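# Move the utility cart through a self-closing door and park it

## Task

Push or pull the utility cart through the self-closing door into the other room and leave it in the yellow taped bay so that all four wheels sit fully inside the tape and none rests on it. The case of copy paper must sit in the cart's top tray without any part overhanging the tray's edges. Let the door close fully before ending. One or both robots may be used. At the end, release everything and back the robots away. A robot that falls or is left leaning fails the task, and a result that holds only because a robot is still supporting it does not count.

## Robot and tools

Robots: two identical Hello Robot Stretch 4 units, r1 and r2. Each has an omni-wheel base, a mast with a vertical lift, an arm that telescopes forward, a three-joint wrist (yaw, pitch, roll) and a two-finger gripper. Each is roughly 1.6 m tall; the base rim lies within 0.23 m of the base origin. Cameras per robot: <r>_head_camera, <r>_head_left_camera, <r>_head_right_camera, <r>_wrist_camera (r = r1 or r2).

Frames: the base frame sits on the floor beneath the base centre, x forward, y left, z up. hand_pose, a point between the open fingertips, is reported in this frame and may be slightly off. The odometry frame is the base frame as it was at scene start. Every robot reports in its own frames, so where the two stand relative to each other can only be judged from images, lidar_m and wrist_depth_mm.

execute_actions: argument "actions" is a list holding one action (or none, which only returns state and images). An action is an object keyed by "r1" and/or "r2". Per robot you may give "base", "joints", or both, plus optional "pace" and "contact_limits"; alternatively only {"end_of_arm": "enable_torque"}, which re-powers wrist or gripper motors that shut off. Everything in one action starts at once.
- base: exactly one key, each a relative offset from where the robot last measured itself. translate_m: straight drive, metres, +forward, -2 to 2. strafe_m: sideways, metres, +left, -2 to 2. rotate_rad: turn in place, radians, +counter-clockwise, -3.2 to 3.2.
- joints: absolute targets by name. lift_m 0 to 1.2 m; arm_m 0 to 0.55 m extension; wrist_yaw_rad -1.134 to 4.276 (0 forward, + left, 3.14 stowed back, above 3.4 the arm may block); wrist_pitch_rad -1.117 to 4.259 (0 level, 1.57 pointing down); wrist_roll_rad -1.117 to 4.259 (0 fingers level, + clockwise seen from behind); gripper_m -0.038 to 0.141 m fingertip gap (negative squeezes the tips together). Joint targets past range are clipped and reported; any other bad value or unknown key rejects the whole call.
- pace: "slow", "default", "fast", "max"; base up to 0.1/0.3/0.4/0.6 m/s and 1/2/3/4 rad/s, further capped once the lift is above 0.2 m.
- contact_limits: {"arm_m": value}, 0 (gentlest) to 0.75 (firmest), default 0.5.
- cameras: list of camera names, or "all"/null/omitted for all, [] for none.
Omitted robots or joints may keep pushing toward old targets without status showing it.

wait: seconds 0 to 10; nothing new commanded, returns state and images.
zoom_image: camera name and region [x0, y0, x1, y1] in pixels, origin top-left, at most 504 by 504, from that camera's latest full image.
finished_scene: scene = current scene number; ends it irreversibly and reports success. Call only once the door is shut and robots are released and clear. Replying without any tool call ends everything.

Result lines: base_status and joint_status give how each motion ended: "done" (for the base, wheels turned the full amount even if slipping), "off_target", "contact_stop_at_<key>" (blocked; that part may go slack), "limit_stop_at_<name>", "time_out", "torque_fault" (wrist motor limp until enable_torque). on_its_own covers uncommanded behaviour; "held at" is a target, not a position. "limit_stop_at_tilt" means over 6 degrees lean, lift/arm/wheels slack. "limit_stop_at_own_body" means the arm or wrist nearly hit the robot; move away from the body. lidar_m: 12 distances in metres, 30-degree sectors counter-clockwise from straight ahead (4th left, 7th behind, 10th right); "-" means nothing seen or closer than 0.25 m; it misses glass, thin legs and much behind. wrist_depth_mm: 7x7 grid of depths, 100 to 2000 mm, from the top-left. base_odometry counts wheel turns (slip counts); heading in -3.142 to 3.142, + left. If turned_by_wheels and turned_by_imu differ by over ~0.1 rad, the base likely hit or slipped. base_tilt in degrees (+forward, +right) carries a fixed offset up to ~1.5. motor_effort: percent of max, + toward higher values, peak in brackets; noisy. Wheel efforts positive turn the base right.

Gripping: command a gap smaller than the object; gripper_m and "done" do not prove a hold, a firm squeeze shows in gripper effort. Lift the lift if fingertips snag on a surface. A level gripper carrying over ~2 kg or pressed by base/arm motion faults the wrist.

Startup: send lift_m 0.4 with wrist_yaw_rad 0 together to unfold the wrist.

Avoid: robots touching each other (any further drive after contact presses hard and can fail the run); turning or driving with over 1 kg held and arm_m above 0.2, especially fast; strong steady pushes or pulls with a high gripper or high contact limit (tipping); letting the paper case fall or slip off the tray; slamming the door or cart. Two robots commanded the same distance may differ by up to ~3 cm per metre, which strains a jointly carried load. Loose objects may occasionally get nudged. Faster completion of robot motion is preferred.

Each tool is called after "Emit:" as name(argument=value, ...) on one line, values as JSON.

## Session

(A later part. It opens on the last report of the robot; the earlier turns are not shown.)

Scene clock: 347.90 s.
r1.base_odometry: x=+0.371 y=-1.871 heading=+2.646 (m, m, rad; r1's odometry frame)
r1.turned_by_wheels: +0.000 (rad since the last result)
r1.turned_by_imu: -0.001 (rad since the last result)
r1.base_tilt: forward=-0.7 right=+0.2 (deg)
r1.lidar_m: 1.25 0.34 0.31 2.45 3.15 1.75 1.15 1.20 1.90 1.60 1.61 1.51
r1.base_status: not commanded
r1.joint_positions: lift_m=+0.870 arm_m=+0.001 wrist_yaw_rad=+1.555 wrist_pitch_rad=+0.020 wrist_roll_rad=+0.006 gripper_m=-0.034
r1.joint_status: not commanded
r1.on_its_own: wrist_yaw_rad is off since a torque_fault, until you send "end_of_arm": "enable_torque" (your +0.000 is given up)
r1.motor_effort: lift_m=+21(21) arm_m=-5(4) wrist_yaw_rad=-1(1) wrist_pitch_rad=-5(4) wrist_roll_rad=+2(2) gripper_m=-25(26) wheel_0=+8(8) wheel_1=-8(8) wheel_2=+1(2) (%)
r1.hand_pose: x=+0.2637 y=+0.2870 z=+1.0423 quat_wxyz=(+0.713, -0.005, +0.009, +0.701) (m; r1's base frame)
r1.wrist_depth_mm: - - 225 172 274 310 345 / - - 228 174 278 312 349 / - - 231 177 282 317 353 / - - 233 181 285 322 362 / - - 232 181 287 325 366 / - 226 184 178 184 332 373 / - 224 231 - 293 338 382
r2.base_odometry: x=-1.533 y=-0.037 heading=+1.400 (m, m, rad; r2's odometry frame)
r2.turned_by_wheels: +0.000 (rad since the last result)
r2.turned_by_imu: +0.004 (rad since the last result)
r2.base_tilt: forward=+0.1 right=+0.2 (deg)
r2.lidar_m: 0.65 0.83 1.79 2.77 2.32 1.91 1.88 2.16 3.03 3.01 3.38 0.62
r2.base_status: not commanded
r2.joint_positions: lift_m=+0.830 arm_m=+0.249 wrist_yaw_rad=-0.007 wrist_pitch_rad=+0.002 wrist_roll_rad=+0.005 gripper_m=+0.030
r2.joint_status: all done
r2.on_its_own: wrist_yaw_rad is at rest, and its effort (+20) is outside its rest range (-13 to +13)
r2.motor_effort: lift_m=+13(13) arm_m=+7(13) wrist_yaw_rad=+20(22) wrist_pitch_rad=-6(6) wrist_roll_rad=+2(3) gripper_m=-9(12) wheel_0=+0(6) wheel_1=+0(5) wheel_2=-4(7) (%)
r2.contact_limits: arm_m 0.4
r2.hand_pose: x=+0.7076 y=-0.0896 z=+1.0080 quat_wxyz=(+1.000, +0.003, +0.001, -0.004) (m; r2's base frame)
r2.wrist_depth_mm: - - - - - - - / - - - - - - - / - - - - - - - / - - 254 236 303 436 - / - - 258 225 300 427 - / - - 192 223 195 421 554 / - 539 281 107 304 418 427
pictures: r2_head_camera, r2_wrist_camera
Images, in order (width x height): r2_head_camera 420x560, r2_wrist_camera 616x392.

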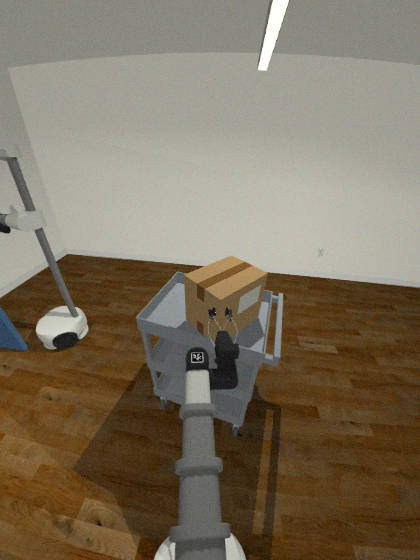

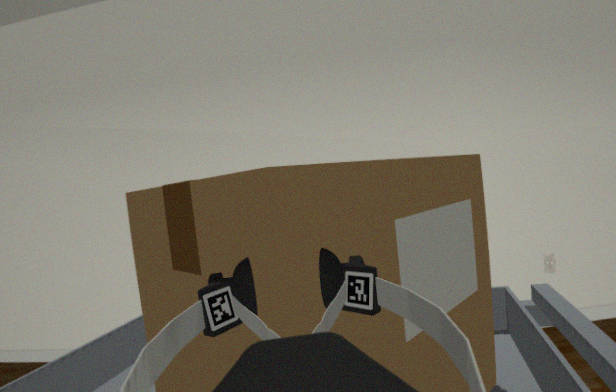

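Emit:
execute_actions(actions=[{"r2":{"joints":{"arm_m":0,"gripper_m":0.09,"lift_m":0.75}}}], cameras=[])

Emit:
execute_actions(actions=[{"r2":{"base":{"strafe_m":-0.8}}}], cameras=[])

Emit:
execute_actions(actions=[{"r2":{"base":{"rotate_rad":1.5},"joints":{"wrist_roll_rad":1.57}}}], cameras=[])

Emit:
execute_actions(actions=[{"r2":{"base":{"strafe_m":-0.72}}}], cameras=["r2_wrist_camera","r2_head_camera"])

Scene clock: 361.87 s.
r1.base_odometry: x=+0.371 y=-1.871 heading=+2.646 (m, m, rad; r1's odometry frame)
r1.turned_by_wheels: +0.000 (rad since the last result)
r1.turned_by_imu: -0.002 (rad since the last result)
r1.base_tilt: forward=-0.6 right=+0.2 (deg)
r1.lidar_m: 1.27 0.35 0.32 2.42 3.14 1.74 1.15 1.19 1.89 1.61 1.58 1.52
r1.base_status: not commanded
r1.joint_positions: lift_m=+0.870 arm_m=+0.001 wrist_yaw_rad=+1.555 wrist_pitch_rad=+0.020 wrist_roll_rad=+0.006 gripper_m=-0.034
r1.joint_status: not commanded
r1.on_its_own: wrist_yaw_rad is off since a torque_fault, until you send "end_of_arm": "enable_torque" (your +0.000 is given up)
r1.motor_effort: lift_m=+21(21) arm_m=-5(4) wrist_yaw_rad=+0(1) wrist_pitch_rad=-4(4) wrist_roll_rad=+1(1) gripper_m=-26(25) wheel_0=+8(8) wheel_1=-9(8) wheel_2=+2(1) (%)
r1.hand_pose: x=+0.2637 y=+0.2870 z=+1.0423 quat_wxyz=(+0.713, -0.005, +0.009, +0.701) (m; r1's base frame)
r1.wrist_depth_mm: - - 226 172 274 310 345 / - - 228 174 278 312 349 / - - 230 177 281 317 355 / - - 233 180 285 322 364 / - - 232 181 289 329 370 / - 226 183 179 183 334 373 / - 224 230 - 296 340 382
r2.base_odometry: x=-1.533 y=-0.037 heading=+1.401 (m, m, rad; r2's odometry frame)
r2.turned_by_wheels: +0.000 (rad since the last result)
r2.turned_by_imu: -0.001 (rad since the last result)
r2.base_tilt: forward=+0.3 right=+0.1 (deg)
r2.lidar_m: 0.60 0.81 1.85 2.77 2.30 1.91 1.89 2.15 3.06 3.01 3.35 0.61
r2.base_status: not commanded
r2.joint_positions: lift_m=+0.750 arm_m=+0.001 wrist_yaw_rad=+0.000 wrist_pitch_rad=+0.002 wrist_roll_rad=+0.005 gripper_m=+0.090
r2.joint_status: all done
r2.motor_effort: lift_m=+14(16) arm_m=-4(8) wrist_yaw_rad=-2(20) wrist_pitch_rad=-8(6) wrist_roll_rad=+1(1) gripper_m=-2(9) wheel_0=+0(1) wheel_1=+0(0) wheel_2=-1(4) (%)
r2.hand_pose: x=+0.4608 y=-0.0874 z=+0.9279 quat_wxyz=(+1.000, +0.003, +0.001, +0.000) (m; r2's base frame)
r2.wrist_depth_mm: - - - - - - - / - - - - - - - / - - 564 508 683 - - / - - 554 504 640 - - / - - 564 496 569 798 - / 559 517 459 442 397 387 - / - 530 488 107 421 1756 1808
pictures: none
No camera images: the call's "cameras" was empty. Leave "cameras" out to get every camera's image.

Scene clock: 365.87 s.
r1.base_odometry: x=+0.371 y=-1.871 heading=+2.646 (m, m, rad; r1's odometry frame)
r1.turned_by_wheels: +0.000 (rad since the last result)
r1.turned_by_imu: -0.002 (rad since the last result)
r1.base_tilt: forward=-0.6 right=+0.2 (deg)
r1.lidar_m: 1.26 0.34 0.33 2.43 3.16 3.61 1.14 1.24 1.88 1.61 1.60 1.51
r1.base_status: not commanded
r1.joint_positions: lift_m=+0.870 arm_m=+0.001 wrist_yaw_rad=+1.555 wrist_pitch_rad=+0.020 wrist_roll_rad=+0.006 gripper_m=-0.034
r1.joint_status: not commanded
r1.on_its_own: wrist_yaw_rad is off since a torque_fault, until you send "end_of_arm": "enable_torque" (your +0.000 is given up)
r1.motor_effort: lift_m=+21(21) arm_m=-5(4) wrist_yaw_rad=-1(1) wrist_pitch_rad=-4(5) wrist_roll_rad=+1(1) gripper_m=-29(28) wheel_0=+9(8) wheel_1=-8(8) wheel_2=+2(2) (%)
r1.hand_pose: x=+0.2637 y=+0.2870 z=+1.0423 quat_wxyz=(+0.713, -0.005, +0.009, +0.701) (m; r1's base frame)
r1.wrist_depth_mm: - - 225 172 274 310 345 / - - 228 175 277 312 349 / - - 230 177 281 317 353 / - - 234 180 285 322 362 / - - 232 181 287 327 368 / - 226 183 179 184 332 373 / - 224 231 - 294 338 379
r2.base_odometry: x=-0.745 y=-0.173 heading=+1.401 (m, m, rad; r2's odometry frame)
r2.turned_by_wheels: +0.000 (rad since the last result)
r2.turned_by_imu: -0.002 (rad since the last result)
r2.base_tilt: forward=+0.2 right=+0.1 (deg)
r2.lidar_m: 2.66 0.75 0.91 3.56 2.49 2.03 2.04 2.34 2.24 2.21 2.47 2.65
r2.base_status: done
r2.joint_positions: lift_m=+0.750 arm_m=+0.001 wrist_yaw_rad=+0.000 wrist_pitch_rad=+0.002 wrist_roll_rad=+0.005 gripper_m=+0.090
r2.joint_status: not commanded
r2.motor_effort: lift_m=+14(14) arm_m=-5(5) wrist_yaw_rad=-1(1) wrist_pitch_rad=-7(8) wrist_roll_rad=+2(2) gripper_m=-2(2) wheel_0=-1(6) wheel_1=+2(5) wheel_2=+1(2) (%)
r2.hand_pose: x=+0.4608 y=-0.0874 z=+0.9279 quat_wxyz=(+1.000, +0.003, +0.001, +0.000) (m; r2's base frame)
r2.wrist_depth_mm: - - - - - - - / - - - - - - - / - - - - - - - / - - - - - - - / - - - - - - - / 732 - - - - - - / - - - 107 - 1921 1863
pictures: none
No camera images: the call's "cameras" was empty. Leave "cameras" out to get every camera's image.

Scene clock: 367.87 s.
r1.base_odometry: x=+0.371 y=-1.871 heading=+2.646 (m, m, rad; r1's odometry frame)
r1.turned_by_wheels: +0.000 (rad since the last result)
r1.turned_by_imu: -0.001 (rad since the last result)
r1.base_tilt: forward=-0.7 right=+0.2 (deg)
r1.lidar_m: 1.27 0.34 0.33 2.44 3.14 3.59 1.14 1.19 1.90 1.60 1.62 1.50
r1.base_status: not commanded
r1.joint_positions: lift_m=+0.870 arm_m=+0.001 wrist_yaw_rad=+1.555 wrist_pitch_rad=+0.020 wrist_roll_rad=+0.006 gripper_m=-0.034
r1.joint_status: not commanded
r1.on_its_own: wrist_yaw_rad is off since a torque_fault, until you send "end_of_arm": "enable_torque" (your +0.000 is given up)
r1.motor_effort: lift_m=+21(21) arm_m=-5(5) wrist_yaw_rad=-1(1) wrist_pitch_rad=-5(5) wrist_roll_rad=+0(1) gripper_m=-25(25) wheel_0=+9(8) wheel_1=-8(8) wheel_2=+1(2) (%)
r1.hand_pose: x=+0.2637 y=+0.2870 z=+1.0423 quat_wxyz=(+0.713, -0.005, +0.009, +0.701) (m; r1's base frame)
r1.wrist_depth_mm: - - 225 172 276 310 343 / - - 229 174 277 315 347 / - - 231 177 281 315 355 / - - 234 180 285 322 362 / - - 232 181 289 327 370 / - 226 183 179 183 334 373 / - 224 230 - 294 336 382
r2.base_odometry: x=-0.745 y=-0.173 heading=+2.901 (m, m, rad; r2's odometry frame)
r2.turned_by_wheels: +1.500 (rad since the last result)
r2.turned_by_imu: +1.500 (rad since the last result)
r2.base_tilt: forward=+0.2 right=+0.2 (deg)
r2.lidar_m: 3.55 2.59 2.02 2.00 2.23 2.22 2.19 2.44 2.72 2.68 0.73 0.79
r2.base_status: done
r2.joint_positions: lift_m=+0.750 arm_m=+0.001 wrist_yaw_rad=+0.000 wrist_pitch_rad=+0.002 wrist_roll_rad=+1.569 gripper_m=+0.090
r2.joint_status: all done
r2.motor_effort: lift_m=+14(14) arm_m=-5(4) wrist_yaw_rad=-1(1) wrist_pitch_rad=-8(8) wrist_roll_rad=+4(7) gripper_m=-2(3) wheel_0=+0(6) wheel_1=+2(5) wheel_2=+0(8) (%)
r2.hand_pose: x=+0.4608 y=-0.0874 z=+0.9279 quat_wxyz=(+0.708, +0.707, +0.001, -0.001) (m; r2's base frame)
r2.wrist_depth_mm: - - - - - 1537 1160 / - - - - - 1618 1138 / - - - - - 1618 1182 / - - - - - 1708 1205 / - - - - - 1756 1255 / - - 213 - - 1661 1255 / - - - 107 - 1661 1336
pictures: none
No camera images: the call's "cameras" was empty. Leave "cameras" out to get every camera's image.

Scene clock: 371.60 s.
r1.base_odometry: x=+0.371 y=-1.871 heading=+2.646 (m, m, rad; r1's odometry frame)
r1.turned_by_wheels: +0.000 (rad since the last result)
r1.turned_by_imu: -0.001 (rad since the last result)
r1.base_tilt: forward=-0.6 right=+0.3 (deg)
r1.lidar_m: 1.26 0.34 0.33 2.43 3.17 3.59 1.07 1.07 1.93 1.60 1.60 1.49
r1.base_status: not commanded
r1.joint_positions: lift_m=+0.870 arm_m=+0.001 wrist_yaw_rad=+1.555 wrist_pitch_rad=+0.020 wrist_roll_rad=+0.006 gripper_m=-0.034
r1.joint_status: not commanded
r1.on_its_own: wrist_yaw_rad is off since a torque_fault, until you send "end_of_arm": "enable_torque" (your +0.000 is given up)
r1.motor_effort: lift_m=+21(21) arm_m=-5(5) wrist_yaw_rad=-1(1) wrist_pitch_rad=-4(4) wrist_roll_rad=+1(2) gripper_m=-27(27) wheel_0=+8(8) wheel_1=-8(8) wheel_2=+2(2) (%)
r1.hand_pose: x=+0.2637 y=+0.2870 z=+1.0423 quat_wxyz=(+0.713, -0.005, +0.009, +0.701) (m; r1's base frame)
r1.wrist_depth_mm: - - 226 172 276 310 345 / - - 228 174 278 312 347 / - - 231 177 282 319 353 / - - 233 180 283 324 362 / - - 231 181 287 327 368 / - 226 183 179 183 334 375 / - 224 231 - 294 338 382
r2.base_odometry: x=-0.573 y=+0.526 heading=+2.901 (m, m, rad; r2's odometry frame)
r2.turned_by_wheels: +0.000 (rad since the last result)
r2.turned_by_imu: +0.035 (rad since the last result)
r2.base_tilt: forward=+0.2 right=+0.2 (deg)
r2.lidar_m: 0.50 3.44 2.80 2.72 2.83 2.31 2.29 2.44 1.98 1.96 0.57 0.46
r2.base_status: done
r2.joint_positions: lift_m=+0.750 arm_m=+0.001 wrist_yaw_rad=+0.002 wrist_pitch_rad=+0.003 wrist_roll_rad=+1.571 gripper_m=+0.090
r2.joint_status: not commanded
r2.motor_effort: lift_m=+14(14) arm_m=+0(4) wrist_yaw_rad=-7(100) wrist_pitch_rad=-11(16) wrist_roll_rad=+0(21) gripper_m=-4(3) wheel_0=+4(20) wheel_1=+3(5) wheel_2=-2(6) (%)
r2.hand_pose: x=+0.4601 y=-0.0868 z=+0.9275 quat_wxyz=(+0.707, +0.707, +0.002, -0.001) (m; r2's base frame)
r2.wrist_depth_mm: - 324 338 347 230 699 564 / - 359 370 377 246 723 574 / - 415 410 427 256 750 591 / - - 462 484 248 768 580 / - - - - 251 342 359 / - - 213 - 259 1576 1255 / - - - 107 - 1618 1336
pictures: r2_head_camera, r2_wrist_camera
Images, in order (width x height): r2_head_camera 420x560, r2_wrist_camera 616x392.

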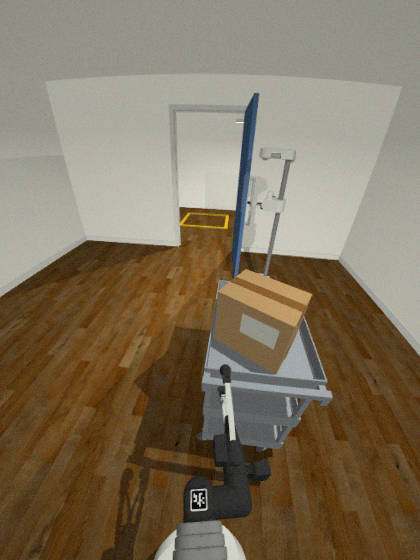

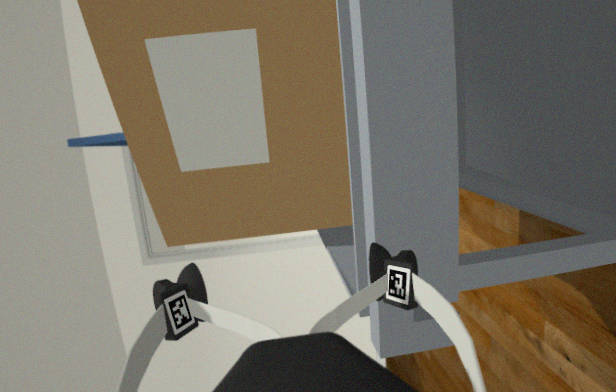

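Emit:
execute_actions(actions=[{"r2":{"base":{"translate_m":-0.04},"joints":{"lift_m":0.685,"gripper_m":0.11}}}], cameras=[])

Emit:
execute_actions(actions=[{"r2":{"base":{"strafe_m":-0.17},"pace":"slow"}}], cameras=[])

Emit:
execute_actions(actions=[{"r2":{"joints":{"arm_m":0.12},"pace":"slow","contact_limits":{"arm_m":0.2}}}], cameras=["r2_wrist_camera","r2_head_camera"])

Scene clock: 383.33 s.
r1.base_odometry: x=+0.371 y=-1.871 heading=+2.646 (m, m, rad; r1's odometry frame)
r1.turned_by_wheels: +0.000 (rad since the last result)
r1.turned_by_imu: -0.002 (rad since the last result)
r1.base_tilt: forward=-0.6 right=+0.2 (deg)
r1.lidar_m: 1.26 0.33 0.33 2.43 3.14 3.60 1.07 1.08 1.88 1.61 1.59 1.52
r1.base_status: not commanded
r1.joint_positions: lift_m=+0.870 arm_m=+0.001 wrist_yaw_rad=+1.555 wrist_pitch_rad=+0.020 wrist_roll_rad=+0.006 gripper_m=-0.034
r1.joint_status: not commanded
r1.on_its_own: wrist_yaw_rad is off since a torque_fault, until you send "end_of_arm": "enable_torque" (your +0.000 is given up)
r1.motor_effort: lift_m=+21(21) arm_m=-5(5) wrist_yaw_rad=+0(1) wrist_pitch_rad=-5(4) wrist_roll_rad=+1(1) gripper_m=-26(26) wheel_0=+9(8) wheel_1=-8(8) wheel_2=+2(2) (%)
r1.hand_pose: x=+0.2637 y=+0.2870 z=+1.0423 quat_wxyz=(+0.713, -0.005, +0.009, +0.701) (m; r1's base frame)
r1.wrist_depth_mm: - - 224 172 274 310 343 / - - 229 174 277 314 347 / - - 230 177 282 317 355 / - - 234 181 283 322 364 / - - 232 182 289 327 370 / - 226 183 179 184 332 375 / - 224 231 - 294 340 379
r2.base_odometry: x=-0.534 y=+0.517 heading=+2.901 (m, m, rad; r2's odometry frame)
r2.turned_by_wheels: +0.000 (rad since the last result)
r2.turned_by_imu: -0.001 (rad since the last result)
r2.base_tilt: forward=+0.4 right=+0.0 (deg)
r2.lidar_m: 0.50 3.41 2.79 2.75 2.80 2.27 2.24 2.42 1.98 1.95 0.61 0.51
r2.base_status: done
r2.joint_positions: lift_m=+0.685 arm_m=+0.001 wrist_yaw_rad=+0.000 wrist_pitch_rad=+0.002 wrist_roll_rad=+1.571 gripper_m=+0.110
r2.joint_status: all done
r2.motor_effort: lift_m=+13(17) arm_m=+0(0) wrist_yaw_rad=-1(9) wrist_pitch_rad=-7(12) wrist_roll_rad=+1(0) gripper_m=-2(2) wheel_0=-1(6) wheel_1=-1(6) wheel_2=-1(9) (%)
r2.hand_pose: x=+0.4600 y=-0.0874 z=+0.8629 quat_wxyz=(+0.707, +0.707, +0.001, -0.001) (m; r2's base frame)
r2.wrist_depth_mm: 347 351 362 312 917 640 484 / 392 382 399 319 931 661 492 / - 424 445 329 976 683 508 / - 488 496 338 946 661 521 / - - - 347 351 392 397 / - - - 296 362 1537 1182 / - - - 107 - 1576 1229
pictures: none
No camera images: the call's "cameras" was empty. Leave "cameras" out to get every camera's image.

Scene clock: 386.17 s.
r1.base_odometry: x=+0.371 y=-1.871 heading=+2.646 (m, m, rad; r1's odometry frame)
r1.turned_by_wheels: +0.000 (rad since the last result)
r1.turned_by_imu: -0.001 (rad since the last result)
r1.base_tilt: forward=-0.6 right=+0.2 (deg)
r1.lidar_m: 1.27 0.35 0.32 2.47 3.13 3.60 1.08 1.07 1.90 1.60 1.60 1.51
r1.base_status: not commanded
r1.joint_positions: lift_m=+0.870 arm_m=+0.001 wrist_yaw_rad=+1.555 wrist_pitch_rad=+0.020 wrist_roll_rad=+0.006 gripper_m=-0.034
r1.joint_status: not commanded
r1.on_its_own: wrist_yaw_rad is off since a torque_fault, until you send "end_of_arm": "enable_torque" (your +0.000 is given up)
r1.motor_effort: lift_m=+21(21) arm_m=-4(4) wrist_yaw_rad=-1(1) wrist_pitch_rad=-4(4) wrist_roll_rad=+1(2) gripper_m=-26(26) wheel_0=+8(8) wheel_1=-8(8) wheel_2=+2(2) (%)
r1.hand_pose: x=+0.2637 y=+0.2870 z=+1.0423 quat_wxyz=(+0.713, -0.005, +0.009, +0.701) (m; r1's base frame)
r1.wrist_depth_mm: - - 226 172 274 310 345 / - - 229 175 277 314 349 / - - 230 178 282 319 355 / - - 233 180 285 322 362 / - - 232 181 289 327 368 / - 226 183 178 183 332 375 / - 224 230 - 296 338 379
r2.base_odometry: x=-0.494 y=+0.682 heading=+2.901 (m, m, rad; r2's odometry frame)
r2.turned_by_wheels: +0.000 (rad since the last result)
r2.turned_by_imu: -0.001 (rad since the last result)
r2.base_tilt: forward=+0.2 right=+0.1 (deg)
r2.lidar_m: 0.47 0.53 2.95 2.90 2.85 2.31 2.28 2.23 1.82 1.77 1.97 0.48
r2.base_status: done
r2.joint_positions: lift_m=+0.685 arm_m=+0.001 wrist_yaw_rad=+0.000 wrist_pitch_rad=+0.002 wrist_roll_rad=+1.571 gripper_m=+0.110
r2.joint_status: not commanded
r2.motor_effort: lift_m=+13(14) arm_m=+0(0) wrist_yaw_rad=-1(1) wrist_pitch_rad=-9(7) wrist_roll_rad=+1(0) gripper_m=-3(1) wheel_0=+2(3) wheel_1=-2(3) wheel_2=+0(0) (%)
r2.hand_pose: x=+0.4599 y=-0.0874 z=+0.8629 quat_wxyz=(+0.707, +0.707, +0.001, -0.001) (m; r2's base frame)
r2.wrist_depth_mm: - - - 281 1921 603 469 / - - 521 287 866 661 492 / - 421 415 296 931 683 508 / 377 355 362 303 960 707 521 / - 382 399 315 319 723 535 / - 415 445 259 332 647 539 / - - 539 107 - 1618 496
pictures: none
No camera images: the call's "cameras" was empty. Leave "cameras" out to get every camera's image.

Scene clock: 387.90 s.
r1.base_odometry: x=+0.371 y=-1.871 heading=+2.646 (m, m, rad; r1's odometry frame)
r1.turned_by_wheels: +0.000 (rad since the last result)
r1.turned_by_imu: -0.001 (rad since the last result)
r1.base_tilt: forward=-0.6 right=+0.2 (deg)
r1.lidar_m: 1.26 0.33 0.32 2.44 3.13 3.62 1.06 1.05 1.92 1.62 1.61 1.49
r1.base_status: not commanded
r1.joint_positions: lift_m=+0.870 arm_m=+0.001 wrist_yaw_rad=+1.555 wrist_pitch_rad=+0.020 wrist_roll_rad=+0.006 gripper_m=-0.034
r1.joint_status: not commanded
r1.on_its_own: wrist_yaw_rad is off since a torque_fault, until you send "end_of_arm": "enable_torque" (your +0.000 is given up)
r1.motor_effort: lift_m=+21(21) arm_m=-5(5) wrist_yaw_rad=-1(1) wrist_pitch_rad=-5(4) wrist_roll_rad=+1(2) gripper_m=-27(26) wheel_0=+8(8) wheel_1=-8(8) wheel_2=+2(1) (%)
r1.hand_pose: x=+0.2637 y=+0.2870 z=+1.0423 quat_wxyz=(+0.713, -0.005, +0.009, +0.701) (m; r1's base frame)
r1.wrist_depth_mm: - - 226 172 276 310 345 / - - 229 174 277 312 347 / - - 230 177 281 317 353 / - - 233 180 283 322 364 / - - 232 181 287 327 368 / - 226 183 179 183 334 373 / - 224 231 - 294 338 379
r2.base_odometry: x=-0.494 y=+0.682 heading=+2.901 (m, m, rad; r2's odometry frame)
r2.turned_by_wheels: +0.000 (rad since the last result)
r2.turned_by_imu: +0.000 (rad since the last result)
r2.base_tilt: forward=+0.2 right=+0.1 (deg)
r2.lidar_m: 0.51 0.56 2.94 2.90 2.85 2.32 2.29 2.22 1.82 1.77 2.00 0.50
r2.base_status: not commanded
r2.joint_positions: lift_m=+0.685 arm_m=+0.080 wrist_yaw_rad=+0.000 wrist_pitch_rad=+0.003 wrist_roll_rad=+1.571 gripper_m=+0.110
r2.joint_status: arm_m contact_stop (moved +0.079 of +0.119)
r2.on_its_own: arm_m is slack since a contact_stop (your +0.120 is given up)
r2.motor_effort: lift_m=+13(13) arm_m=+0(16) wrist_yaw_rad=+0(17) wrist_pitch_rad=-9(17) wrist_roll_rad=+1(3) gripper_m=-1(1) wheel_0=+1(4) wheel_1=-1(2) wheel_2=+1(7) (%)
r2.contact_limits: arm_m 0.2
r2.hand_pose: x=+0.5392 y=-0.0875 z=+0.8628 quat_wxyz=(+0.707, +0.707, +0.001, -0.001) (m; r2's base frame)
r2.wrist_depth_mm: - - - 191 226 597 484 / - 430 421 168 233 661 492 / 357 342 336 173 240 683 508 / 283 290 296 178 246 707 521 / 303 314 327 184 250 732 530 / - 342 362 187 260 647 530 / - 433 445 107 272 1576 488
pictures: r2_head_camera, r2_wrist_camera
Images, in order (width x height): r2_head_camera 420x560, r2_wrist_camera 616x392.

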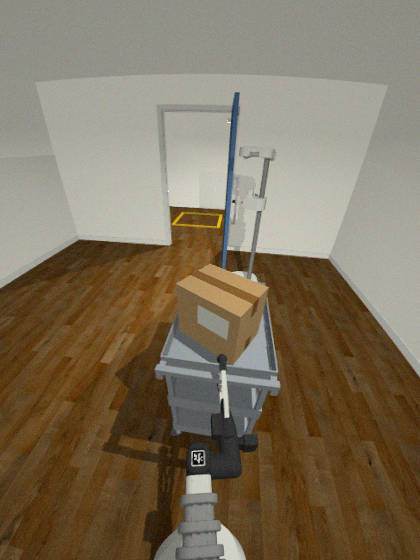

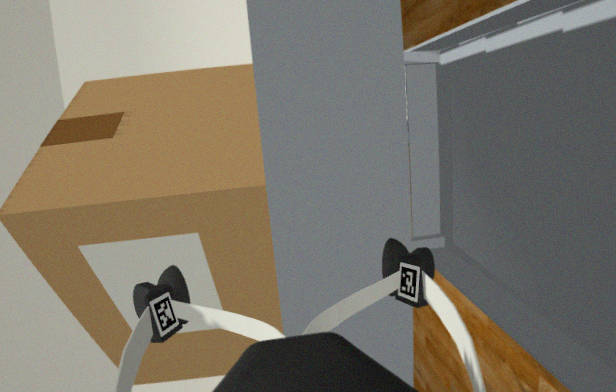

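Emit:
execute_actions(actions=[{"r2":{"joints":{"gripper_m":-0.03,"arm_m":0.09}}}], cameras=[])

Emit:
execute_actions(actions=[{"r2":{"base":{"strafe_m":0.2},"pace":"slow"}}], cameras=["r2_head_camera"])

Scene clock: 399.00 s.
r1.base_odometry: x=+0.371 y=-1.871 heading=+2.646 (m, m, rad; r1's odometry frame)
r1.turned_by_wheels: +0.000 (rad since the last result)
r1.turned_by_imu: -0.002 (rad since the last result)
r1.base_tilt: forward=-0.6 right=+0.2 (deg)
r1.lidar_m: 1.27 0.34 0.32 2.42 3.14 3.58 1.04 1.07 1.92 1.61 1.60 1.51
r1.base_status: not commanded
r1.joint_positions: lift_m=+0.870 arm_m=+0.001 wrist_yaw_rad=+1.555 wrist_pitch_rad=+0.020 wrist_roll_rad=+0.006 gripper_m=-0.034
r1.joint_status: not commanded
r1.on_its_own: wrist_yaw_rad is off since a torque_fault, until you send "end_of_arm": "enable_torque" (your +0.000 is given up)
r1.motor_effort: lift_m=+21(21) arm_m=-5(4) wrist_yaw_rad=-1(1) wrist_pitch_rad=-4(5) wrist_roll_rad=+1(1) gripper_m=-24(26) wheel_0=+9(9) wheel_1=-8(8) wheel_2=+2(2) (%)
r1.hand_pose: x=+0.2637 y=+0.2870 z=+1.0423 quat_wxyz=(+0.713, -0.005, +0.009, +0.701) (m; r1's base frame)
r1.wrist_depth_mm: - - 226 172 274 309 345 / - - 228 174 277 314 347 / - - 231 177 281 319 355 / - - 233 180 285 322 362 / - - 232 181 287 327 370 / - 226 183 179 184 332 373 / - 224 231 - 293 340 379
r2.base_odometry: x=-0.494 y=+0.682 heading=+2.901 (m, m, rad; r2's odometry frame)
r2.turned_by_wheels: +0.000 (rad since the last result)
r2.turned_by_imu: -0.001 (rad since the last result)
r2.base_tilt: forward=+0.4 right=+0.0 (deg)
r2.lidar_m: 0.49 0.55 2.97 2.88 2.85 2.31 2.29 2.23 1.82 1.77 1.97 0.47
r2.base_status: not commanded
r2.joint_positions: lift_m=+0.685 arm_m=+0.090 wrist_yaw_rad=+0.006 wrist_pitch_rad=+0.005 wrist_roll_rad=+1.570 gripper_m=-0.029
r2.joint_status: all done
r2.on_its_own: wrist_yaw_rad is at rest, and its effort (-18) is outside its rest range (-13 to +13)
r2.motor_effort: lift_m=+17(17) arm_m=-1(9) wrist_yaw_rad=-18(19) wrist_pitch_rad=-14(45) wrist_roll_rad=+2(1) gripper_m=-25(27) wheel_0=+1(3) wheel_1=-1(2) wheel_2=+5(6) (%)
r2.hand_pose: x=+0.5501 y=-0.0858 z=+0.8619 quat_wxyz=(+0.707, +0.707, +0.004, +0.000) (m; r2's base frame)
r2.wrist_depth_mm: - - - 148 209 615 480 / - 394 384 152 215 654 488 / 317 315 309 156 222 676 500 / 265 271 278 161 229 699 517 / 287 298 312 166 237 723 525 / 364 345 184 173 183 627 521 / - 382 430 107 255 1537 480
pictures: none
No camera images: the call's "cameras" was empty. Leave "cameras" out to get every camera's image.

Scene clock: 402.13 s.
r1.base_odometry: x=+0.371 y=-1.871 heading=+2.646 (m, m, rad; r1's odometry frame)
r1.turned_by_wheels: +0.000 (rad since the last result)
r1.turned_by_imu: -0.001 (rad since the last result)
r1.base_tilt: forward=-0.6 right=+0.2 (deg)
r1.lidar_m: 1.26 0.35 0.34 2.42 3.16 3.61 1.13 1.19 1.91 1.61 1.59 1.51
r1.base_status: not commanded
r1.joint_positions: lift_m=+0.870 arm_m=+0.001 wrist_yaw_rad=+1.555 wrist_pitch_rad=+0.020 wrist_roll_rad=+0.006 gripper_m=-0.034
r1.joint_status: not commanded
r1.on_its_own: wrist_yaw_rad is off since a torque_fault, until you send "end_of_arm": "enable_torque" (your +0.000 is given up)
r1.motor_effort: lift_m=+21(21) arm_m=-5(5) wrist_yaw_rad=-1(1) wrist_pitch_rad=-4(5) wrist_roll_rad=+1(2) gripper_m=-29(26) wheel_0=+8(8) wheel_1=-8(8) wheel_2=+1(2) (%)
r1.hand_pose: x=+0.2637 y=+0.2870 z=+1.0423 quat_wxyz=(+0.713, -0.005, +0.009, +0.701) (m; r1's base frame)
r1.wrist_depth_mm: - - 226 172 274 310 345 / - - 229 174 277 314 347 / - - 231 177 281 317 355 / - - 234 180 283 322 364 / - - 233 181 289 327 368 / - 226 183 178 184 330 375 / - 224 231 - 294 338 382
r2.base_odometry: x=-0.542 y=+0.488 heading=+2.900 (m, m, rad; r2's odometry frame)
r2.turned_by_wheels: -0.001 (rad since the last result)
r2.turned_by_imu: -0.004 (rad since the last result)
r2.base_tilt: forward=+0.3 right=+0.0 (deg)
r2.lidar_m: 0.52 3.38 2.77 2.71 2.79 2.27 2.26 2.44 2.04 1.98 2.17 0.44
r2.base_status: done
r2.joint_positions: lift_m=+0.685 arm_m=+0.090 wrist_yaw_rad=-0.007 wrist_pitch_rad=+0.005 wrist_roll_rad=+1.570 gripper_m=-0.029
r2.joint_status: not commanded
r2.on_its_own: wrist_yaw_rad is at rest, and its effort (+18) is outside its rest range (-13 to +13)
r2.motor_effort: lift_m=+17(17) arm_m=-1(1) wrist_yaw_rad=+18(40) wrist_pitch_rad=-14(14) wrist_roll_rad=+2(3) gripper_m=-26(27) wheel_0=-9(13) wheel_1=-3(6) wheel_2=+0(5) (%)
r2.hand_pose: x=+0.5490 y=-0.0894 z=+0.8619 quat_wxyz=(+0.707, +0.707, -0.001, -0.004) (m; r2's base frame)
r2.wrist_depth_mm: 315 317 314 114 174 634 480 / 283 285 279 121 186 654 488 / 255 255 257 130 201 676 500 / 252 266 282 141 218 691 512 / 324 338 353 153 237 654 525 / - 473 184 169 183 1537 484 / - - - 107 - 1537 436
pictures: r2_head_camera
Images, in order (width x height): r2_head_camera 420x560.

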